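# Stack the plate from nest N1 onto the plate in K1

## Task

Pick up the 96-well plate sitting in plate nest N1 and set it down on top of the plate already in stack rack K1 so that it nests completely, with its well A1 (the cut-off corner) above the lower plate's A1. The lower plate has to stay flat in K1. The stack must hold by itself with nothing from the robot supporting it. Finish by opening the gripper and moving the hand away.

## Robot and tools

Robot: two 7-joint xArm7 arms, left_arm and right_arm, each ending in a parallel two-finger gripper with a wrist camera. Either arm can do the job. The idle arm may be parked out of the way, but the two arms must never collide or push hard on each other.

Frame: every position and orientation uses one shared scene frame. Its origin is on the table surface midway between the arms. +x points out across the table, +z points up, and left_arm sits on the +y side. The names left and right refer to the arms only, not to sides of any image. The arm bases are at left_arm (+0.048, +0.356, 0) with quat_wxyz (+0.999, 0, 0, -0.049) and right_arm (-0.014, -0.355, 0) with quat_wxyz (+1.000, 0, 0, +0.021). Reported hand positions can be slightly off, more so at long reach.

Gripper: the fingers point along the gripper's own +z axis and close along its y axis. end_effector_position is the spot between the pads when closed, roughly 2 cm short of the fingertips; closing pushes the tips about 10 mm further along +z. The opening spans up to 84 mm, so a plate can be held only across its width, on the body above the flange. Never drive a pad down onto a base flange: it can jam and may not come free on opening.

Row format (shared by execute_actions and move): 16 numbers. The first 8 are left_arm: x, y, z in metres, then the quaternion qw, qx, qy, qz (w first), then opening. The last 8 are the same for right_arm. Positions and quaternions are absolute targets for end_effector_position and end_effector_quat_wxyz in the scene frame, not offsets. Opening runs from -1 (closed) to +1 (fully open, 0.084 m). Always send all 16 numbers, even when one arm stays still; for a still arm repeat its full last reported pose and its intended opening. To hold an orientation steady, repeat the same quaternion in every row rather than copying the reported one, which may have drifted.

execute_actions(actions): a list of actions. Each action is a table of 1 to 15 rows; each row lasts one control step of 1/30 s, and if fewer than 15 rows are given the last one is repeated to fill 15 steps. An empty list just returns the current state and images. An action is rejected for both arms if any target lies more than 0.6 m from that gripper's current position along any of the gripper's own axes. If an action is malformed, or the first one fails that distance check, nothing in the call runs.

move(target, speed, blocking): target is one 16-number row. Each gripper travels in a straight line toward its pose and both finish together, taking 0.5 to 10 s (cut off at 10 s). speed is in m/s, 0.002 to 0.5, default 0.25; rotation is capped at twice that in rad/s, taking the shorter way round. The opening is applied at the start. Moves do not avoid obstacles or the other arm, and the hand can lag, wander, or overshoot speed near full stretch. Faster contact and targets set deeper past the contact both mean harder pushes. blocking=false returns after 0.5 s while motion continues; then use wait(0) to check, and call wait or stop before any new move or execute_actions. The result adds a move: line with the ending (done, off_target, moving, held, fault) and active limits (paced = pose was clipped; held = a check blocked steps, after which the arm may jump faster), plus each gripper's distance from its target.

wait(seconds): 0 to 10; lets the scene run with the last commands held. stop(): brakes a running move; it needs stopping distance and the fingers keep moving. zoom_image(camera, region): camera is cam_low, cam_left_wrist or cam_right_wrist; region is [x0, y0, x1, y1] in pixels with (0,0) top-left, at most 504 by 504. read_manual(section) returns only licence text. finished_scene(scene) ends the scene irreversibly; call it only after the stack is complete, released and stable.

Control details: each step, the commanded pose is limited to within 70 mm and 16 degrees of the measured pose, and inverse kinematics favours position over orientation. Far targets therefore need several actions; after an action the arm travels at most to its last clipped pose. Hand target lines show what the controller is heading toward. A pose unreachable line means the clearance check altered or blocked that arm's command.

Results: a state line per arm gives the gripper pose and velocities, plus joint positions, joint torques (offset and noisy), and grip_measured, the actual finger opening on the command scale. To keep hold of something, command an opening well below grip_measured; the bigger the gap, the firmer the squeeze (about 24 N per pad at most). Closing fast can squeeze harder, sometimes enough to spring the fingers open.

Hazards: a TORQUE FAULT happens if contact pushes a joint to its load limit (43.5 N m waist and shoulder, 26.1 upper arm roll, elbow and forearm roll, 17.4 wrist pitch and wrist roll); the arm backs off, pauses 10 s and drops the rest of the call. Holding loads heats motors: MOTOR HOT appears from 65 °C and the arm is braked at 80 °C (OVER-TEMPERATURE FAULT). Occasional disturbances may tug the held plate or nudge loose items. Avoid dropping the plate, slamming it down, hitting things hard, or knocking anything off the table. Lower the top plate slowly and in alignment so the bottom plate is not pushed out of K1. Cameras return images in the order cam_low, cam_left_wrist, cam_right_wrist, each 504x504.

Each tool is called after "Emit:" by a JSON object that holds its "name" and its "arguments", one argument or row to a line.

## Session

Emit:
{"name": "execute_actions", "arguments": {
  "actions": []
}}

Scene clock: 0.00 s.
left_arm: end_effector_position=(+0.3724, -0.0458, +0.3769) grip_measured=+1.00 end_effector_quat_wxyz=(-0.176, +0.776, +0.489, +0.358) end_effector_velocity=(+0.001, +0.000, -0.001) end_effector_angular_velocity=(+0.001, +0.001, +0.000) | right_arm: end_effector_position=(+0.3838, -0.3382, +0.2465) grip_measured=+1.00 end_effector_quat_wxyz=(-0.002, +1.000, +0.021, -0.005) end_effector_velocity=(-0.000, +0.000, -0.000) end_effector_angular_velocity=(-0.000, +0.000, +0.002)
Joint positions: left_arm=[-0.971  0.542 -0.257  2.122  0.811  2.103 -2.213  0.084] | right_arm=[ 0.002 -0.247 -0.001  0.914  0.003  1.172 -0.001  0.084]
Joint velocities: left_arm=[ 0.001  0.001 -0.    -0.001 -0.    -0.001 -0.    -0.   ] | right_arm=[ 0.001  0.     0.    -0.    -0.    -0.    -0.001  0.   ]
Joint torques (N m, as the arm reports them, + toward a larger angle): no reading
Motor temperatures (°C, as the motors report them): left_arm=[28 27 31 31 28 34 30] | right_arm=[25 27 33 32 29 33 30]
Hand target (left_arm): +0.372, -0.046, +0.377; -0.176, +0.776, +0.489, +0.358
Hand target (right_arm): +0.384, -0.338, +0.247; -0.002, +1.000, +0.021, -0.005

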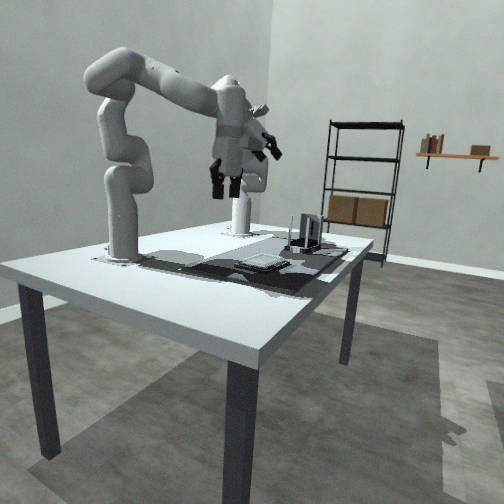

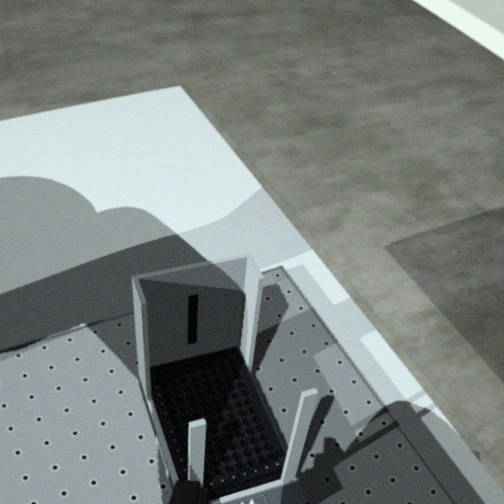

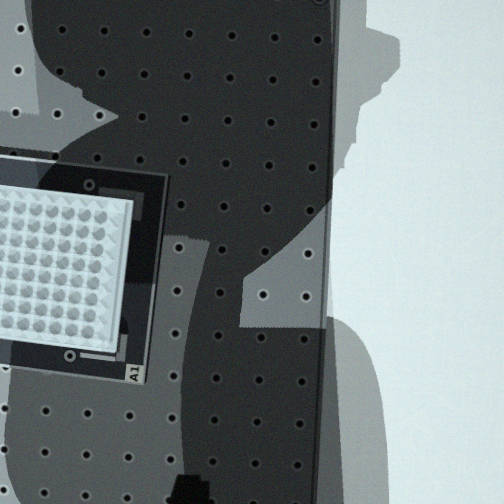

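Emit:
{"name": "move", "arguments": {
  "target": [0.38,0.17,0.34,0,1,0,0,1,0.38,-0.3,0.25,0,1,0,0,1]
}}

Emit:
{"name": "move", "arguments": {
  "target": [0.38,0.17,0.34,0,1,0,0,1,0.38,-0.2,0.25,0,1,0,0,1]
}}

Scene clock: 10.53 s.
left_arm: end_effector_position=(+0.3802, +0.1691, +0.3396) grip_measured=+1.00 end_effector_quat_wxyz=(-0.001, +1.000, -0.001, +0.000) end_effector_velocity=(+0.001, +0.002, +0.000) end_effector_angular_velocity=(-0.003, +0.003, -0.001) | right_arm: end_effector_position=(+0.3800, -0.3002, +0.2500) grip_measured=+1.00 end_effector_quat_wxyz=(+0.000, +1.000, -0.000, -0.000) end_effector_velocity=(-0.000, -0.000, -0.000) end_effector_angular_velocity=(-0.000, +0.001, +0.001)
Joint positions: left_arm=[-0.588 -0.331  0.143  1.107  0.049  1.435 -0.556  0.084] | right_arm=[ 0.033 -0.259  0.06   0.912  0.016  1.171  0.126  0.084]
Joint velocities: left_arm=[ 0.002  0.001  0.005  0.003 -0.002  0.003  0.008 -0.   ] | right_arm=[-0.     0.     0.    -0.     0.     0.001 -0.001 -0.   ]
Joint torques (N m, as the arm reports them, + toward a larger angle): left_arm=[  1.13 -15.82  -0.17  14.17   0.85  -1.42  -0.1 ] | right_arm=[  1.51 -14.03   0.28  21.29   0.61  -2.79   0.28]
Motor temperatures (°C, as the motors report them): left_arm=[28 28 31 34 28 34 30] | right_arm=[25 27 33 35 29 33 30]
Hand target (left_arm): +0.380, +0.169, +0.340; -0.001, +1.000, -0.001, -0.000
Hand target (right_arm): +0.380, -0.300, +0.250; +0.000, +1.000, -0.000, -0.000
Off the commanded pose (left_arm): 0.001 m, 0 deg.
Off the commanded pose (right_arm): 0.000 m, 0 deg.
move: done

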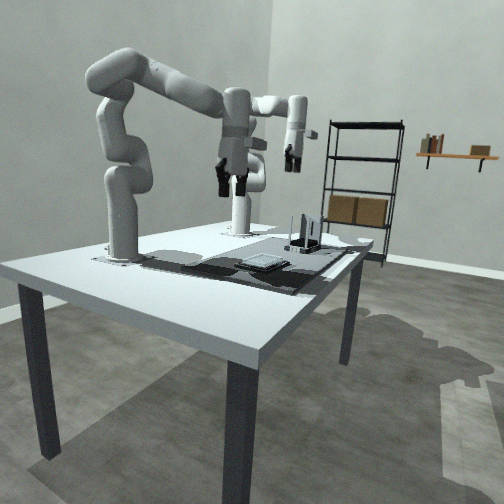

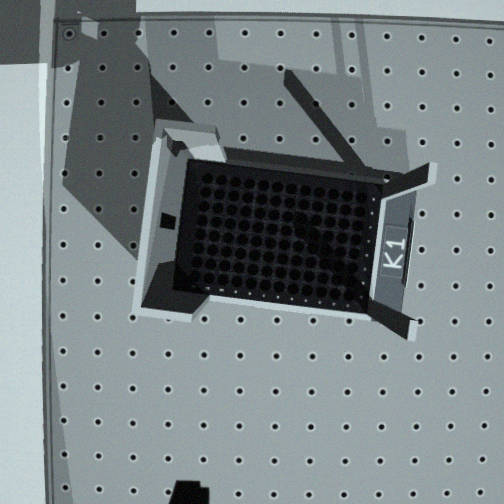

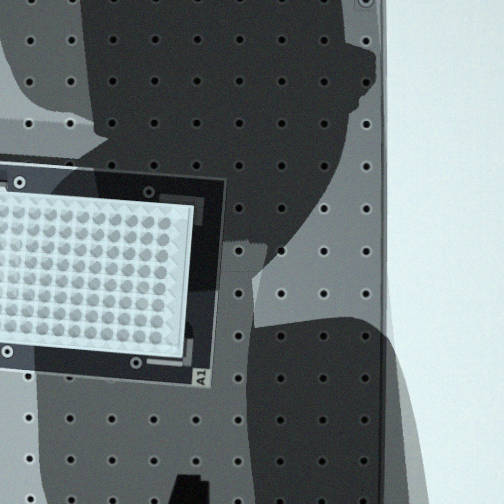

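Scene clock: 11.43 s.
left_arm: end_effector_position=(+0.3800, +0.1700, +0.3400) grip_measured=+1.00 end_effector_quat_wxyz=(-0.000, +1.000, -0.000, -0.000) end_effector_velocity=(-0.000, -0.001, +0.002) end_effector_angular_velocity=(-0.003, -0.003, -0.001) | right_arm: end_effector_position=(+0.3800, -0.2010, +0.2500) grip_measured=+1.00 end_effector_quat_wxyz=(+0.001, +1.000, -0.001, -0.000) end_effector_velocity=(-0.000, +0.004, +0.000) end_effector_angular_velocity=(-0.002, -0.000, +0.003)
Joint positions: left_arm=[-0.587 -0.334  0.145  1.105  0.048  1.436 -0.555  0.084] | right_arm=[ 0.123 -0.176  0.197  0.995  0.036  1.169  0.345  0.084]
Joint velocities: left_arm=[-0.002 -0.002  0.     0.002 -0.001  0.     0.    -0.   ] | right_arm=[ 0.004  0.004  0.007  0.005 -0.002  0.001  0.009  0.   ]
Joint torques (N m, as the arm reports them, + toward a larger angle): left_arm=[  1.38 -15.59  -0.06  14.16   0.58  -1.4   -0.26] | right_arm=[  1.93 -15.33  -0.31  21.36   0.57  -2.7    0.04]
Motor temperatures (°C, as the motors report them): left_arm=[28 28 31 34 28 34 30] | right_arm=[25 27 33 36 29 33 30]
Hand target (left_arm): +0.380, +0.170, +0.340; -0.000, +1.000, -0.000, -0.000
Hand target (right_arm): +0.380, -0.200, +0.250; +0.001, +1.000, -0.000, -0.000
Off the commanded pose (left_arm): 0.000 m, 0 deg.
Off the commanded pose (right_arm): 0.001 m, 0 deg.
move: done

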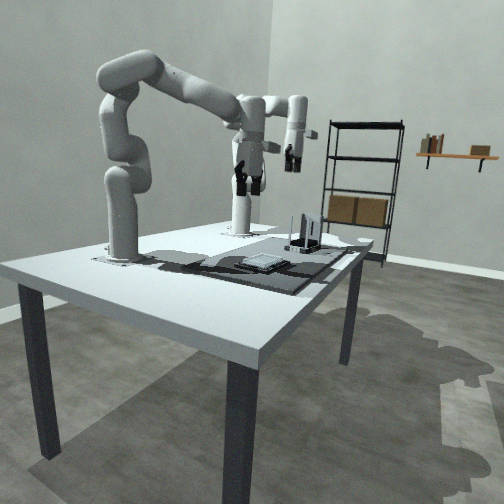

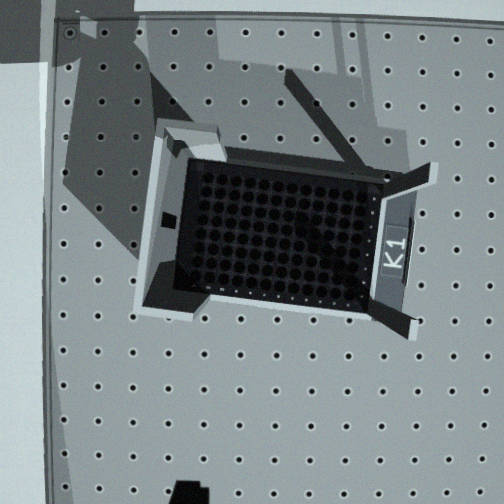

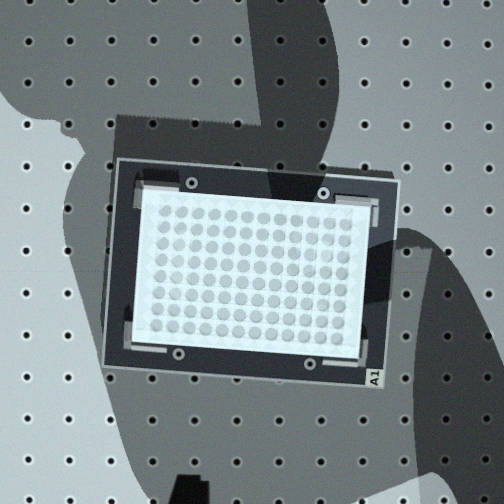

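Emit:
{"name": "zoom_image", "arguments": {
  "camera": "cam_right_wrist",
  "region": [100,130,410,400]
}}

Emit:
{"name": "zoom_image", "arguments": {
  "camera": "cam_left_wrist",
  "region": [120,100,450,350]
}}

Emit:
{"name": "zoom_image", "arguments": {
  "camera": "cam_low",
  "region": [220,200,360,290]
}}

Region (100, 130, 410, 400) of cam_right_wrist's 504x504 image, scaled by 1.626, with more detail than that image has; it fills the top 439 rows of this view, and the rest is white.

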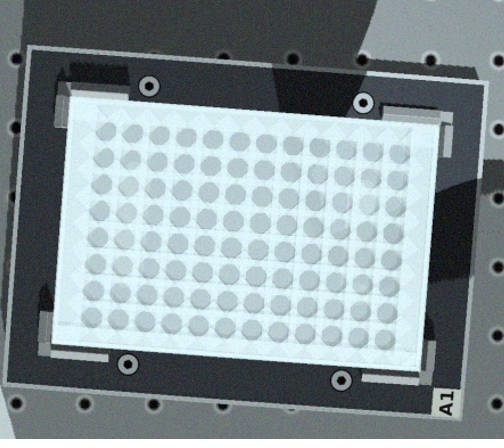

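Region (120, 100, 450, 350) of cam_left_wrist's 504x504 image, scaled by 1.527, with more detail than that image has; it fills the top 382 rows of this view, and the rest is white.

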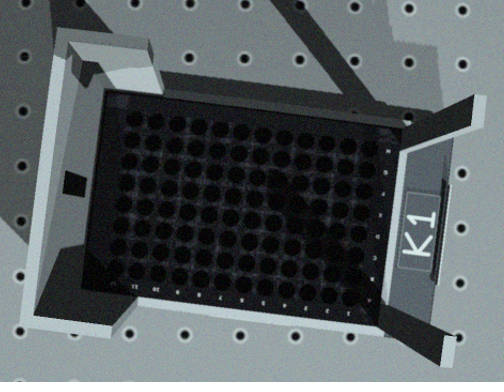

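Region (220, 200, 360, 290) of cam_low's 504x504 image, scaled by 3.600, with more detail than that image has; it fills the top 324 rows of this view, and the rest is white.

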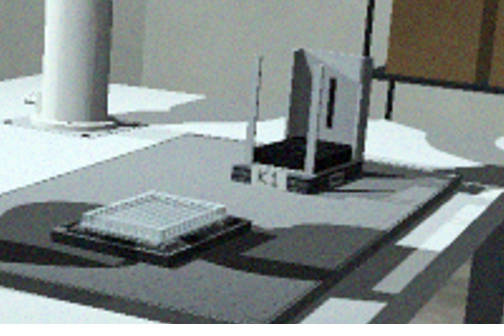

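Emit:
{"name": "zoom_image", "arguments": {
  "camera": "cam_right_wrist",
  "region": [300,180,400,380]
}}

Emit:
{"name": "zoom_image", "arguments": {
  "camera": "cam_right_wrist",
  "region": [110,170,210,370]
}}

Region (300, 180, 400, 380) of cam_right_wrist's 504x504 image, scaled by 2.520, with more detail than that image has.

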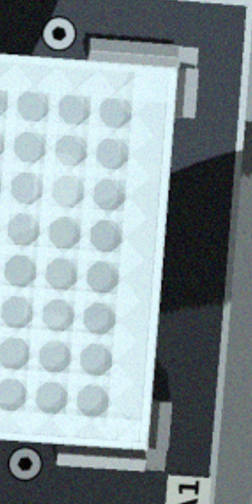

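Region (110, 170, 210, 370) of cam_right_wrist's 504x504 image, scaled by 2.520, with more detail than that image has.

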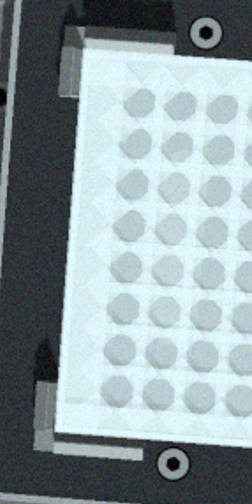

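Emit:
{"name": "move", "arguments": {
  "target": [0.39,0.08,0.27,0,0.8,-0.6,0,1,0.25,-0.45,0.3,0,1,0,0,1],
  "speed": 0.35
}}

Emit:
{"name": "move", "arguments": {
  "target": [0.407,-0.097,0.16,0,0.6788,-0.7343,0,1,0.25,-0.45,0.3,0,1,0,0,1],
  "speed": 0.35
}}

Emit:
{"name": "wait", "arguments": {
  "seconds": 0.5
}}

Scene clock: 40.23 s.
left_arm: end_effector_position=(+0.3903, +0.0799, +0.2704) grip_measured=+1.00 end_effector_quat_wxyz=(+0.000, +0.800, -0.600, +0.000) end_effector_velocity=(-0.001, -0.001, -0.001) end_effector_angular_velocity=(+0.001, +0.002, -0.010) | right_arm: end_effector_position=(+0.2509, -0.4486, +0.2999) grip_measured=+1.00 end_effector_quat_wxyz=(-0.002, +1.000, +0.001, +0.001) end_effector_velocity=(-0.001, -0.002, +0.001) end_effector_angular_velocity=(+0.001, -0.000, -0.004)
Joint positions: left_arm=[-0.771 -0.128  0.181  1.101  0.024  1.227  0.588  0.084] | right_arm=[-0.101 -0.708 -0.201  0.732 -0.128  1.43  -0.198  0.084]
Joint velocities: left_arm=[-0.001  0.002 -0.    -0.    -0.001  0.     0.009 -0.   ] | right_arm=[-0.003 -0.002 -0.004  0.001 -0.002  0.002 -0.002 -0.   ]
Joint torques (N m, as the arm reports them, + toward a larger angle): left_arm=[  0.92 -22.38   0.41  14.25   0.68  -1.41  -0.19] | right_arm=[ 1.74 -3.75  2.37 20.6   0.77 -2.72  0.4 ]
Motor temperatures (°C, as the motors report them): left_arm=[28 27 31 39 28 34 30] | right_arm=[25 28 33 40 29 33 30]
Hand target (left_arm): +0.390, +0.080, +0.270; +0.000, +0.800, -0.600, -0.000
Hand target (right_arm): +0.251, -0.449, +0.300; -0.002, +1.000, +0.001, +0.001
Off the commanded pose (left_arm): 0.001 m, 0 deg.
Off the commanded pose (right_arm): 0.002 m, 0 deg.
move: done

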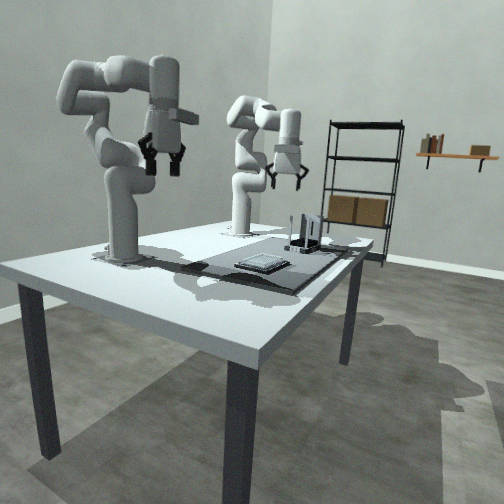

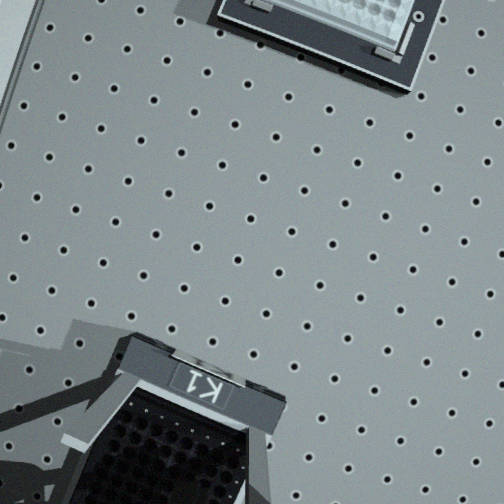

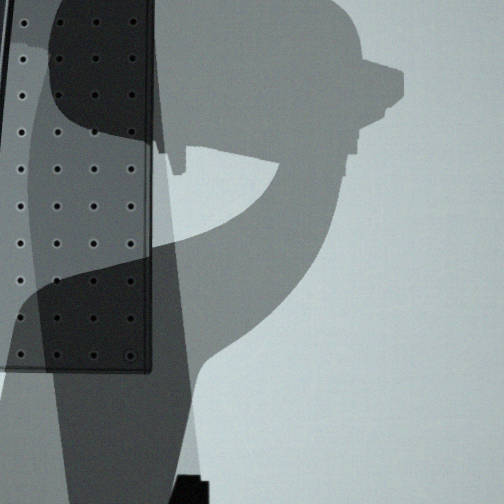

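Scene clock: 41.47 s.
left_arm: end_effector_position=(+0.4072, -0.0973, +0.1611) grip_measured=+1.00 end_effector_quat_wxyz=(+0.000, +0.679, -0.734, +0.000) end_effector_velocity=(-0.002, -0.002, -0.005) end_effector_angular_velocity=(+0.007, +0.007, -0.006) | right_arm: end_effector_position=(+0.2500, -0.4500, +0.3000) grip_measured=+1.00 end_effector_quat_wxyz=(-0.000, +1.000, +0.000, +0.000) end_effector_velocity=(+0.000, -0.000, +0.000) end_effector_angular_velocity=(-0.001, -0.001, +0.000)
Joint positions: left_arm=[-0.864  0.415  0.075  1.469 -0.035  1.054  0.771  0.084] | right_arm=[-0.103 -0.709 -0.201  0.732 -0.132  1.432 -0.197  0.084]
Joint velocities: left_arm=[-0.002  0.013 -0.004  0.008 -0.     0.004  0.001 -0.   ] | right_arm=[ 0.    -0.    -0.001  0.001 -0.001 -0.    -0.     0.   ]
Joint torques (N m, as the arm reports them, + toward a larger angle): left_arm=[  0.92 -38.05   1.05  13.86   0.66  -1.72  -0.12] | right_arm=[ 1.79 -4.21  2.28 20.37  0.49 -2.68  0.  ]
Motor temperatures (°C, as the motors report them): left_arm=[28 27 31 39 28 34 30] | right_arm=[25 28 33 40 29 33 30]
Hand target (left_arm): +0.407, -0.097, +0.160; +0.000, +0.679, -0.734, -0.000
Hand target (right_arm): +0.250, -0.450, +0.300; -0.000, +1.000, -0.000, +0.000
Off the commanded pose (left_arm): 0.001 m, 0 deg.
Off the commanded pose (right_arm): 0.000 m, 0 deg.
move: done

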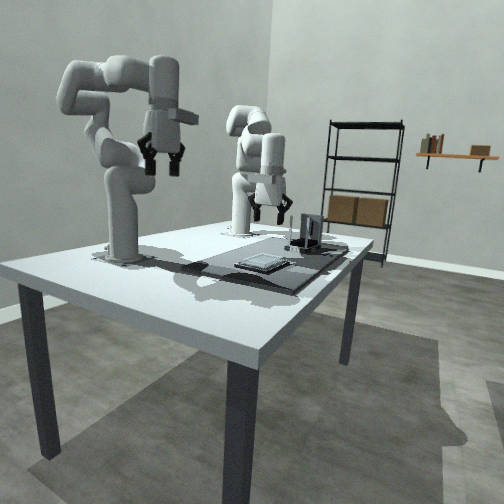

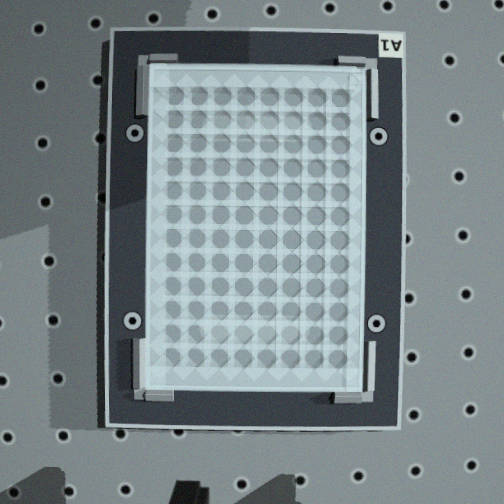

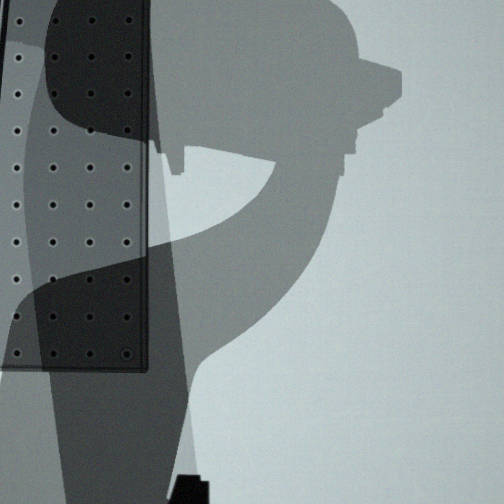

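Scene clock: 41.97 s.
left_arm: end_effector_position=(+0.4070, -0.0975, +0.1605) grip_measured=+1.00 end_effector_quat_wxyz=(+0.000, +0.679, -0.734, -0.000) end_effector_velocity=(-0.001, -0.000, -0.000) end_effector_angular_velocity=(+0.000, +0.001, -0.001) | right_arm: end_effector_position=(+0.2500, -0.4500, +0.3000) grip_measured=+1.00 end_effector_quat_wxyz=(-0.000, +1.000, -0.000, +0.000) end_effector_velocity=(+0.000, +0.000, -0.000) end_effector_angular_velocity=(-0.001, -0.000, +0.003)
Joint positions: left_arm=[-0.865  0.417  0.075  1.47  -0.035  1.054  0.771  0.084] | right_arm=[-0.103 -0.709 -0.201  0.732 -0.132  1.432 -0.197  0.084]
Joint velocities: left_arm=[-0.001  0.     0.    -0.    -0.    -0.    -0.    -0.   ] | right_arm=[ 0.002  0.     0.    -0.    -0.    -0.001 -0.001  0.   ]
Joint torques (N m, as the arm reports them, + toward a larger angle): left_arm=[  0.74 -37.5    0.86  14.03   0.81  -1.52  -0.09] | right_arm=[ 1.77 -3.58  2.05 21.02  1.39 -2.56  0.32]
Motor temperatures (°C, as the motors report them): left_arm=[28 27 31 39 28 34 30] | right_arm=[25 28 33 40 29 33 30]
Hand target (left_arm): +0.407, -0.097, +0.160; +0.000, +0.679, -0.734, -0.000
Hand target (right_arm): +0.250, -0.450, +0.300; -0.000, +1.000, -0.000, +0.000
Off the commanded pose (left_arm): 0.001 m, 0 deg.
Off the commanded pose (right_arm): 0.000 m, 0 deg.
wait: 0.50 s; at rest by 0.17 s

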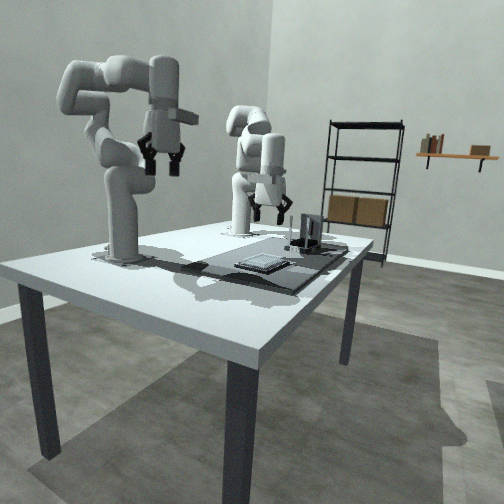

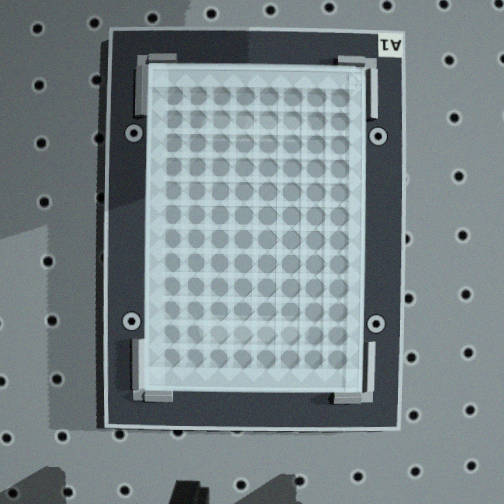

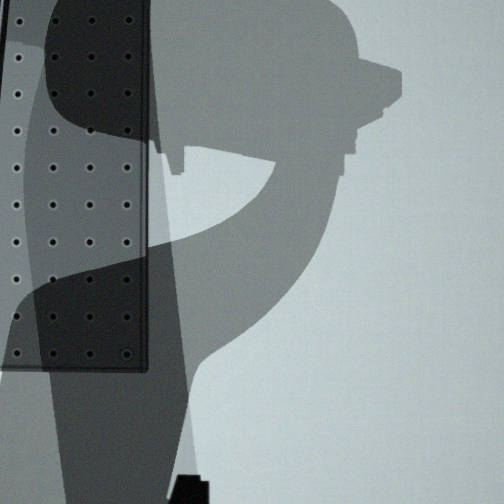

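Emit:
{"name": "zoom_image", "arguments": {
  "camera": "cam_left_wrist",
  "region": [120,40,410,140]
}}

Emit:
{"name": "zoom_image", "arguments": {
  "camera": "cam_left_wrist",
  "region": [120,320,410,420]
}}

Emit:
{"name": "zoom_image", "arguments": {
  "camera": "cam_low",
  "region": [230,245,300,280]
}}

Region (120, 40, 410, 140) of cam_left_wrist's 504x504 image, scaled by 1.738, with more detail than that image has; it fills the top 174 rows of this view, and the rest is white.

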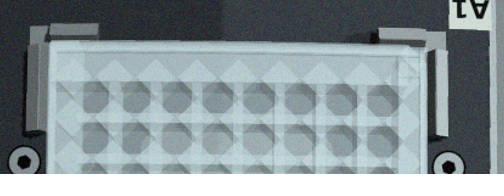

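Region (120, 320, 410, 420) of cam_left_wrist's 504x504 image, scaled by 1.738, with more detail than that image has; it fills the top 174 rows of this view, and the rest is white.

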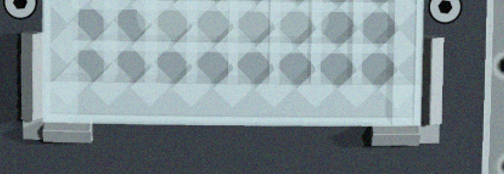

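Region (230, 245, 300, 280) of cam_low's 504x504 image, scaled by 7.200, with more detail than that image has.

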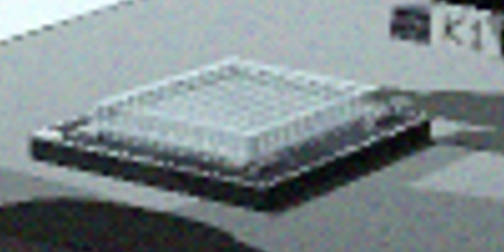

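Emit:
{"name": "move", "arguments": {
  "target": [0.4325,-0.175,0.07,0,0.675,-0.738,0,1,0.25,-0.45,0.3,0,1,0,0,1],
  "speed": 0.2
}}

Emit:
{"name": "zoom_image", "arguments": {
  "camera": "cam_low",
  "region": [220,210,320,280]
}}

Scene clock: 58.63 s.
left_arm: end_effector_position=(+0.4328, -0.1754, +0.0710) grip_measured=+1.00 end_effector_quat_wxyz=(+0.000, +0.675, -0.738, +0.001) end_effector_velocity=(-0.003, -0.000, -0.006) end_effector_angular_velocity=(+0.009, +0.009, -0.003) | right_arm: end_effector_position=(+0.2500, -0.4500, +0.3000) grip_measured=+1.00 end_effector_quat_wxyz=(-0.000, +1.000, -0.000, +0.000) end_effector_velocity=(-0.000, +0.000, -0.000) end_effector_angular_velocity=(+0.002, +0.000, -0.001)
Joint positions: left_arm=[-0.881  0.8    0.053  1.825 -0.044  1.025  0.74   0.084] | right_arm=[-0.103 -0.709 -0.201  0.732 -0.132  1.432 -0.197  0.084]
Joint velocities: left_arm=[-0.002  0.012 -0.002  0.006 -0.001  0.007 -0.     0.   ] | right_arm=[ 0.001  0.    -0.001 -0.     0.001  0.     0.001 -0.   ]
Joint torques (N m, as the arm reports them, + toward a larger angle): left_arm=[  1.04 -45.53   0.69  13.79   0.6   -1.39  -0.22] | right_arm=[ 1.35 -4.26  2.61 20.8   0.52 -2.54  0.05]
Motor temperatures (°C, as the motors report them): left_arm=[28 29 31 39 28 34 30] | right_arm=[25 27 33 40 29 33 30]
Hand target (left_arm): +0.433, -0.175, +0.070; -0.000, -0.675, +0.738, +0.000
Hand target (right_arm): +0.250, -0.450, +0.300; -0.000, +1.000, +0.000, -0.000
Off the commanded pose (left_arm): 0.001 m, 0 deg.
Off the commanded pose (right_arm): 0.000 m, 0 deg.
move: done

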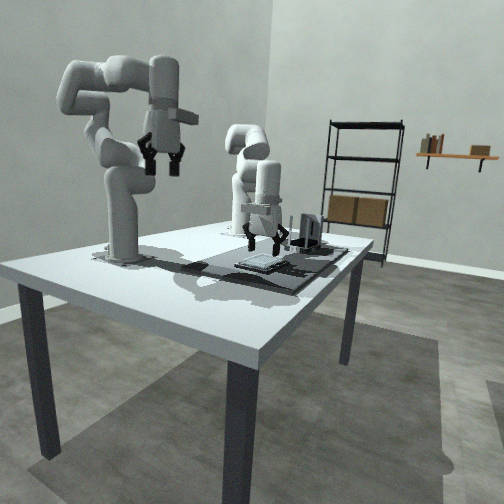

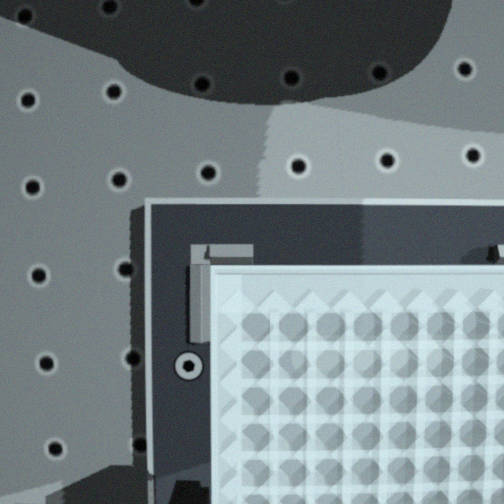

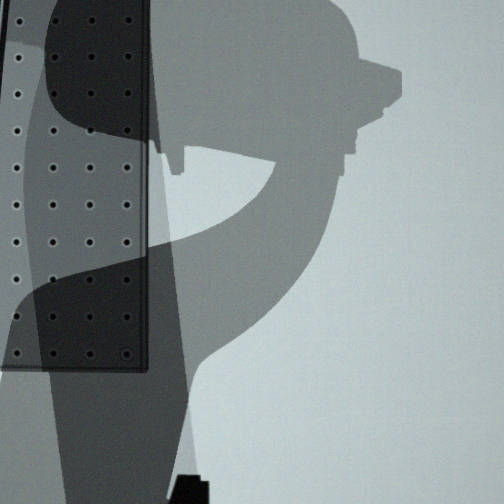

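Region (220, 210, 320, 280) of cam_low's 504x504 image, scaled by 5.040, with more detail than that image has; it fills the top 353 rows of this view, and the rest is white.

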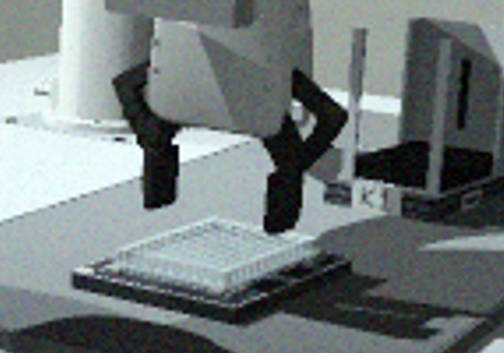

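Emit:
{"name": "move", "arguments": {
  "target": [0.433,-0.175,0.045,0,0.675,-0.738,0,1,0.25,-0.45,0.3,0,1,0,0,1],
  "speed": 0.025
}}

Emit:
{"name": "zoom_image", "arguments": {
  "camera": "cam_low",
  "region": [230,230,300,280]
}}

Emit:
{"name": "zoom_image", "arguments": {
  "camera": "cam_left_wrist",
  "region": [140,404,280,504]
}}

Scene clock: 69.50 s.
left_arm: end_effector_position=(+0.4331, -0.1752, +0.0453) grip_measured=+1.00 end_effector_quat_wxyz=(+0.000, +0.675, -0.738, +0.000) end_effector_velocity=(+0.001, +0.001, -0.002) end_effector_angular_velocity=(+0.000, +0.001, +0.002) | right_arm: end_effector_position=(+0.2500, -0.4500, +0.3000) grip_measured=+1.00 end_effector_quat_wxyz=(-0.000, +1.000, -0.000, -0.000) end_effector_velocity=(+0.000, +0.000, +0.000) end_effector_angular_velocity=(-0.001, -0.001, +0.002)
Joint positions: left_arm=[-0.88   0.838  0.051  1.814 -0.046  0.977  0.741  0.084] | right_arm=[-0.103 -0.709 -0.201  0.732 -0.132  1.432 -0.197  0.084]
Joint velocities: left_arm=[ 0.002  0.003 -0.    -0.001 -0.    -0.003  0.     0.   ] | right_arm=[ 0.     0.     0.001  0.    -0.001 -0.001 -0.001  0.   ]
Joint torques (N m, as the arm reports them, + toward a larger angle): left_arm=[  0.78 -46.04   1.    13.5    0.49  -1.33  -0.28] | right_arm=[ 1.99 -3.44  2.24 20.42  0.77 -2.53  0.71]
Motor temperatures (°C, as the motors report them): left_arm=[28 30 31 40 28 34 30] | right_arm=[25 27 33 41 29 33 30]
Hand target (left_arm): +0.433, -0.175, +0.045; +0.000, -0.675, +0.738, -0.000
Hand target (right_arm): +0.250, -0.450, +0.300; -0.000, +1.000, +0.000, +0.000
Off the commanded pose (left_arm): 0.000 m, 0 deg.
Off the commanded pose (right_arm): 0.000 m, 0 deg.
move: done

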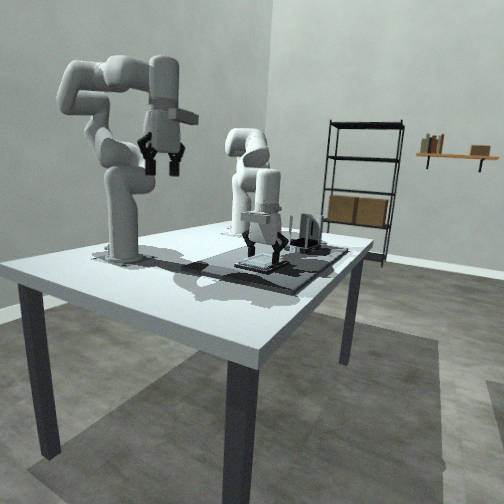

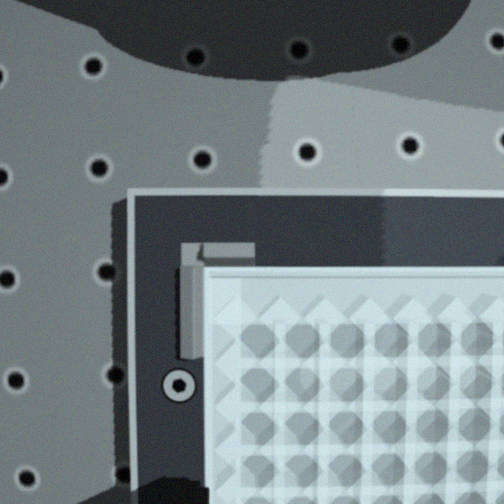

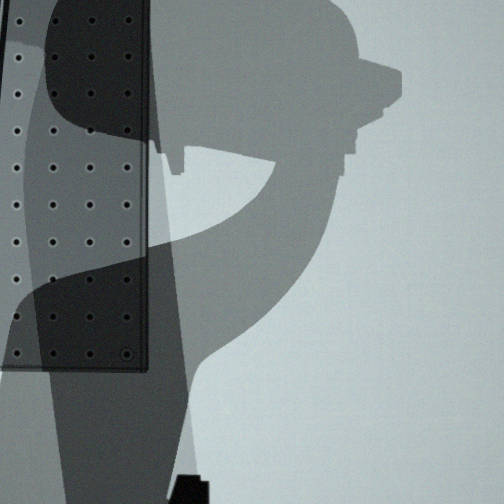

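Region (230, 230, 300, 280) of cam_low's 504x504 image, scaled by 7.200, with more detail than that image has; it fills the top 360 rows of this view, and the rest is white.

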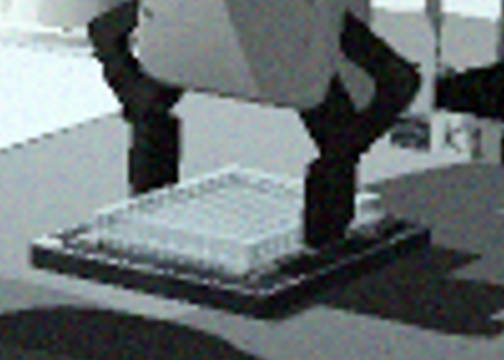

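Region (140, 404, 280, 504) of cam_left_wrist's 504x504 image, scaled by 3.600, with more detail than that image has; it fills the top 360 rows of this view, and the rest is white.

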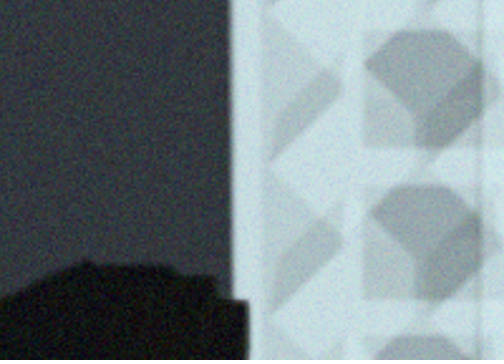

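Emit:
{"name": "move", "arguments": {
  "target": [0.433,-0.175,0.043,0,0.675,-0.738,0,1,0.25,-0.45,0.3,0,1,0,0,1],
  "speed": 0.01
}}

Emit:
{"name": "move", "arguments": {
  "target": [0.433,-0.175,0.043,0,0.675,-0.738,0,0.5,0.25,-0.45,0.3,0,1,0,0,1]
}}

Emit:
{"name": "move", "arguments": {
  "target": [0.433,-0.175,0.07,0,0.675,-0.738,0,0.5,0.25,-0.45,0.3,0,1,0,0,1],
  "speed": 0.04
}}

Emit:
{"name": "zoom_image", "arguments": {
  "camera": "cam_low",
  "region": [230,230,300,280]
}}

Scene clock: 75.23 s.
left_arm: end_effector_position=(+0.4333, -0.1754, +0.0441) grip_measured=+1.00 end_effector_quat_wxyz=(+0.000, +0.675, -0.738, +0.001) end_effector_velocity=(+0.000, -0.000, -0.000) end_effector_angular_velocity=(-0.001, +0.000, +0.000) | right_arm: end_effector_position=(+0.2500, -0.4500, +0.3000) grip_measured=+1.00 end_effector_quat_wxyz=(+0.000, +1.000, -0.000, -0.000) end_effector_velocity=(-0.000, +0.000, -0.000) end_effector_angular_velocity=(+0.001, +0.001, +0.002)
Joint positions: left_arm=[-0.88   0.84   0.051  1.813 -0.046  0.973  0.741  0.084] | right_arm=[-0.103 -0.709 -0.201  0.732 -0.132  1.432 -0.197  0.084]
Joint velocities: left_arm=[ 0.     0.001 -0.    -0.    -0.001 -0.002  0.     0.   ] | right_arm=[-0.001 -0.     0.    -0.001  0.001  0.    -0.003  0.   ]
Joint torques (N m, as the arm reports them, + toward a larger angle): left_arm=[  0.6  -37.78   0.77  11.27   0.6   -1.59  -0.19] | right_arm=[ 0.52 -3.48  2.58 20.57  1.1  -2.68  0.03]
Motor temperatures (°C, as the motors report them): left_arm=[28 30 31 39 28 34 30] | right_arm=[25 27 33 41 29 33 30]
Hand target (left_arm): +0.433, -0.175, +0.043; +0.000, -0.675, +0.738, +0.000
Hand target (right_arm): +0.250, -0.450, +0.300; -0.000, +1.000, +0.000, +0.000
Off the commanded pose (left_arm): 0.001 m, 0 deg.
Off the commanded pose (right_arm): 0.000 m, 0 deg.
move: done

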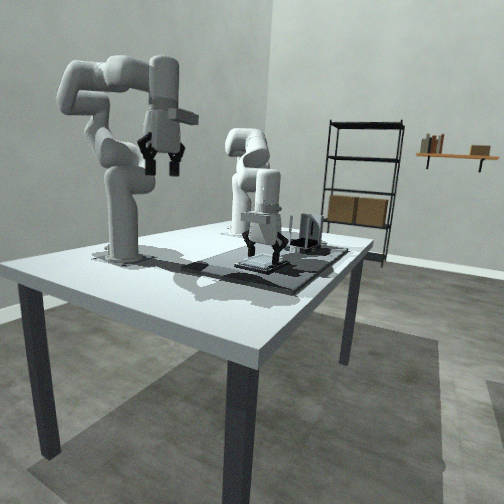

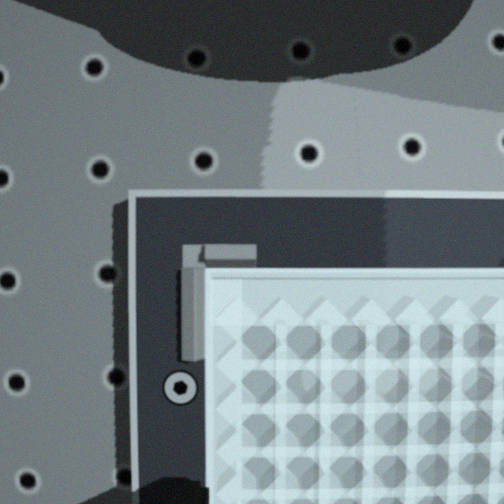

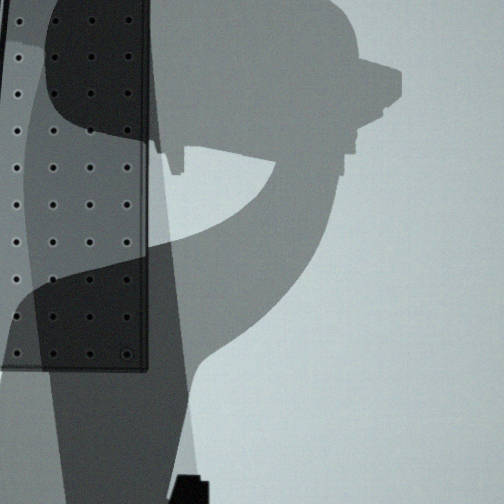

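Scene clock: 75.93 s.
left_arm: end_effector_position=(+0.4333, -0.1755, +0.0443) grip_measured=+0.94 end_effector_quat_wxyz=(+0.000, +0.675, -0.738, +0.001) end_effector_velocity=(-0.000, +0.001, -0.002) end_effector_angular_velocity=(+0.001, +0.002, +0.001) | right_arm: end_effector_position=(+0.2500, -0.4500, +0.3000) grip_measured=+1.00 end_effector_quat_wxyz=(-0.000, +1.000, -0.000, +0.000) end_effector_velocity=(-0.000, +0.000, -0.000) end_effector_angular_velocity=(+0.000, +0.000, +0.001)
Joint positions: left_arm=[-0.88   0.839  0.051  1.814 -0.046  0.973  0.741  0.082] | right_arm=[-0.103 -0.709 -0.201  0.732 -0.132  1.432 -0.197  0.084]
Joint velocities: left_arm=[ 0.001  0.002 -0.    -0.002 -0.001 -0.001  0.     0.   ] | right_arm=[ 0.001 -0.    -0.    -0.001 -0.    -0.001 -0.001  0.   ]
Joint torques (N m, as the arm reports them, + toward a larger angle): left_arm=[  1.43 -28.44   0.84   9.17   0.77  -2.23   0.21] | right_arm=[ 2.04 -3.9   1.97 21.12  0.76 -2.82  0.43]
Motor temperatures (°C, as the motors report them): left_arm=[28 30 31 39 28 34 30] | right_arm=[25 27 33 41 29 33 30]
Hand target (left_arm): +0.433, -0.175, +0.043; +0.000, -0.675, +0.738, +0.000
Hand target (right_arm): +0.250, -0.450, +0.300; -0.000, +1.000, +0.000, +0.000
Off the commanded pose (left_arm): 0.001 m, 0 deg.
Off the commanded pose (right_arm): 0.000 m, 0 deg.
move: done

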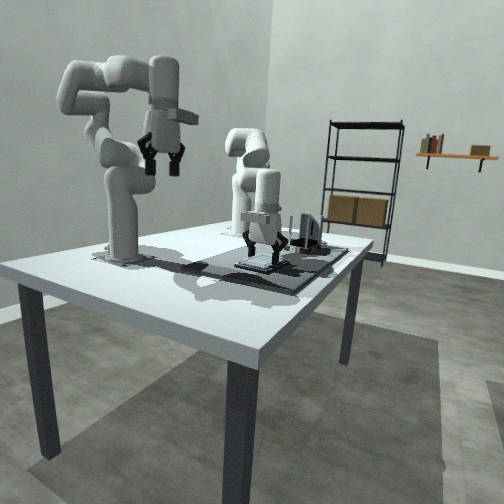

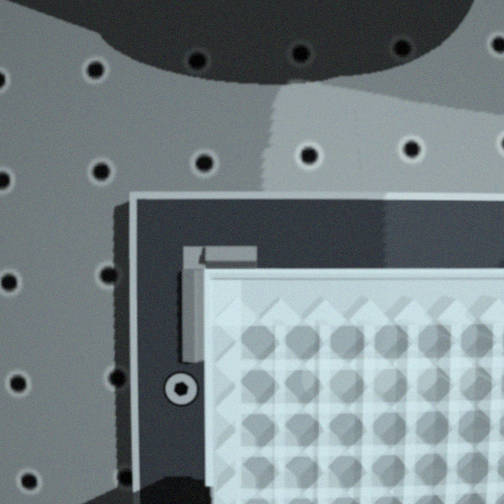

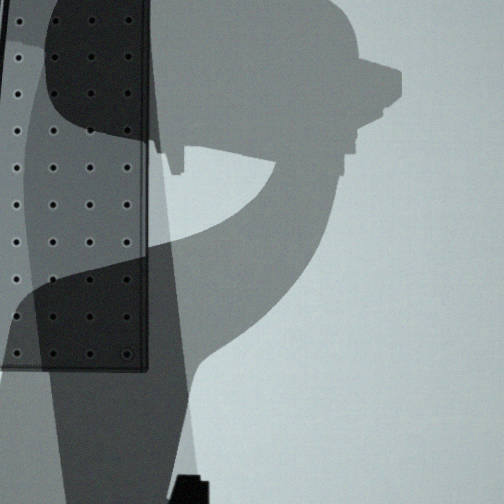

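Scene clock: 76.90 s.
left_arm: end_effector_position=(+0.4328, -0.1747, +0.0696) grip_measured=+0.94 end_effector_quat_wxyz=(-0.000, +0.675, -0.738, -0.000) end_effector_velocity=(-0.001, +0.001, -0.001) end_effector_angular_velocity=(+0.003, +0.001, -0.001) | right_arm: end_effector_position=(+0.2500, -0.4500, +0.3000) grip_measured=+1.00 end_effector_quat_wxyz=(+0.000, +1.000, -0.000, +0.000) end_effector_velocity=(+0.000, -0.000, -0.000) end_effector_angular_velocity=(-0.000, -0.001, +0.000)
Joint positions: left_arm=[-0.88   0.802  0.053  1.825 -0.044  1.025  0.74   0.082] | right_arm=[-0.103 -0.709 -0.201  0.732 -0.132  1.432 -0.197  0.084]
Joint velocities: left_arm=[-0.001  0.     0.001 -0.001  0.001  0.002 -0.    -0.   ] | right_arm=[ 0.001  0.    -0.001 -0.    -0.    -0.001 -0.     0.   ]
Joint torques (N m, as the arm reports them, + toward a larger angle): left_arm=[  1.24 -46.1    1.02  14.06   0.68  -1.53  -0.25] | right_arm=[ 1.44 -4.19  2.58 21.2   0.45 -2.54  0.1 ]
Motor temperatures (°C, as the motors report them): left_arm=[28 30 31 39 28 34 30] | right_arm=[25 27 33 41 29 33 30]
Hand target (left_arm): +0.433, -0.175, +0.070; -0.000, -0.675, +0.738, -0.000
Hand target (right_arm): +0.250, -0.450, +0.300; +0.000, +1.000, -0.000, -0.000
Off the commanded pose (left_arm): 0.001 m, 0 deg.
Off the commanded pose (right_arm): 0.000 m, 0 deg.
move: done

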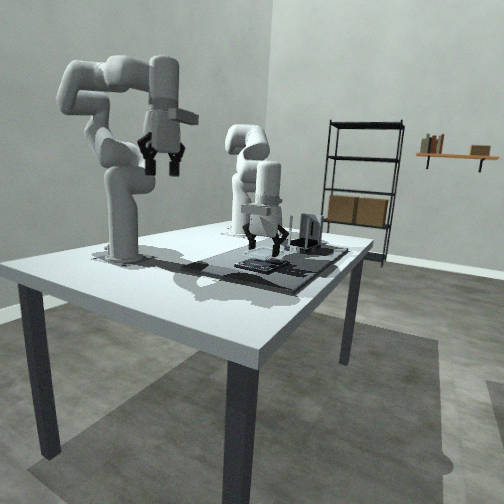

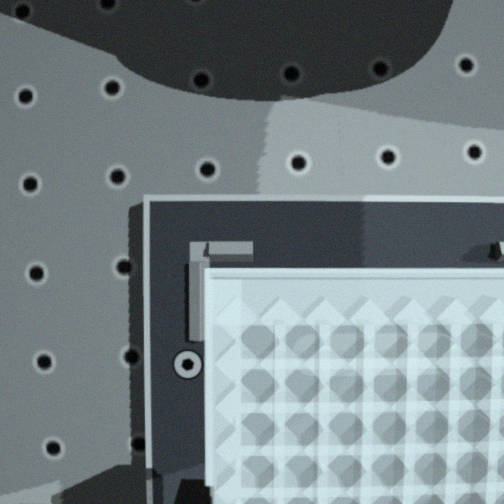

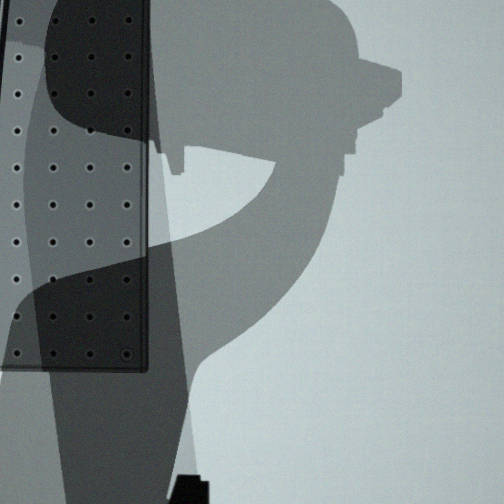

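Region (230, 230, 300, 280) of cam_low's 504x504 image, scaled by 7.200, with more detail than that image has; it fills the top 360 rows of this view, and the rest is white.

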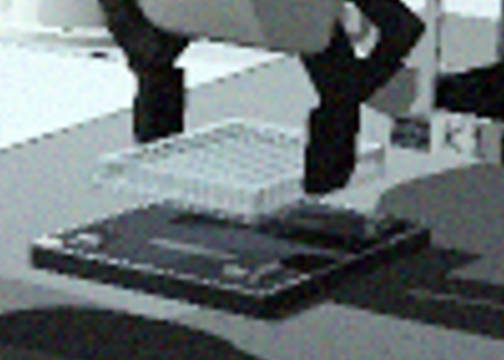

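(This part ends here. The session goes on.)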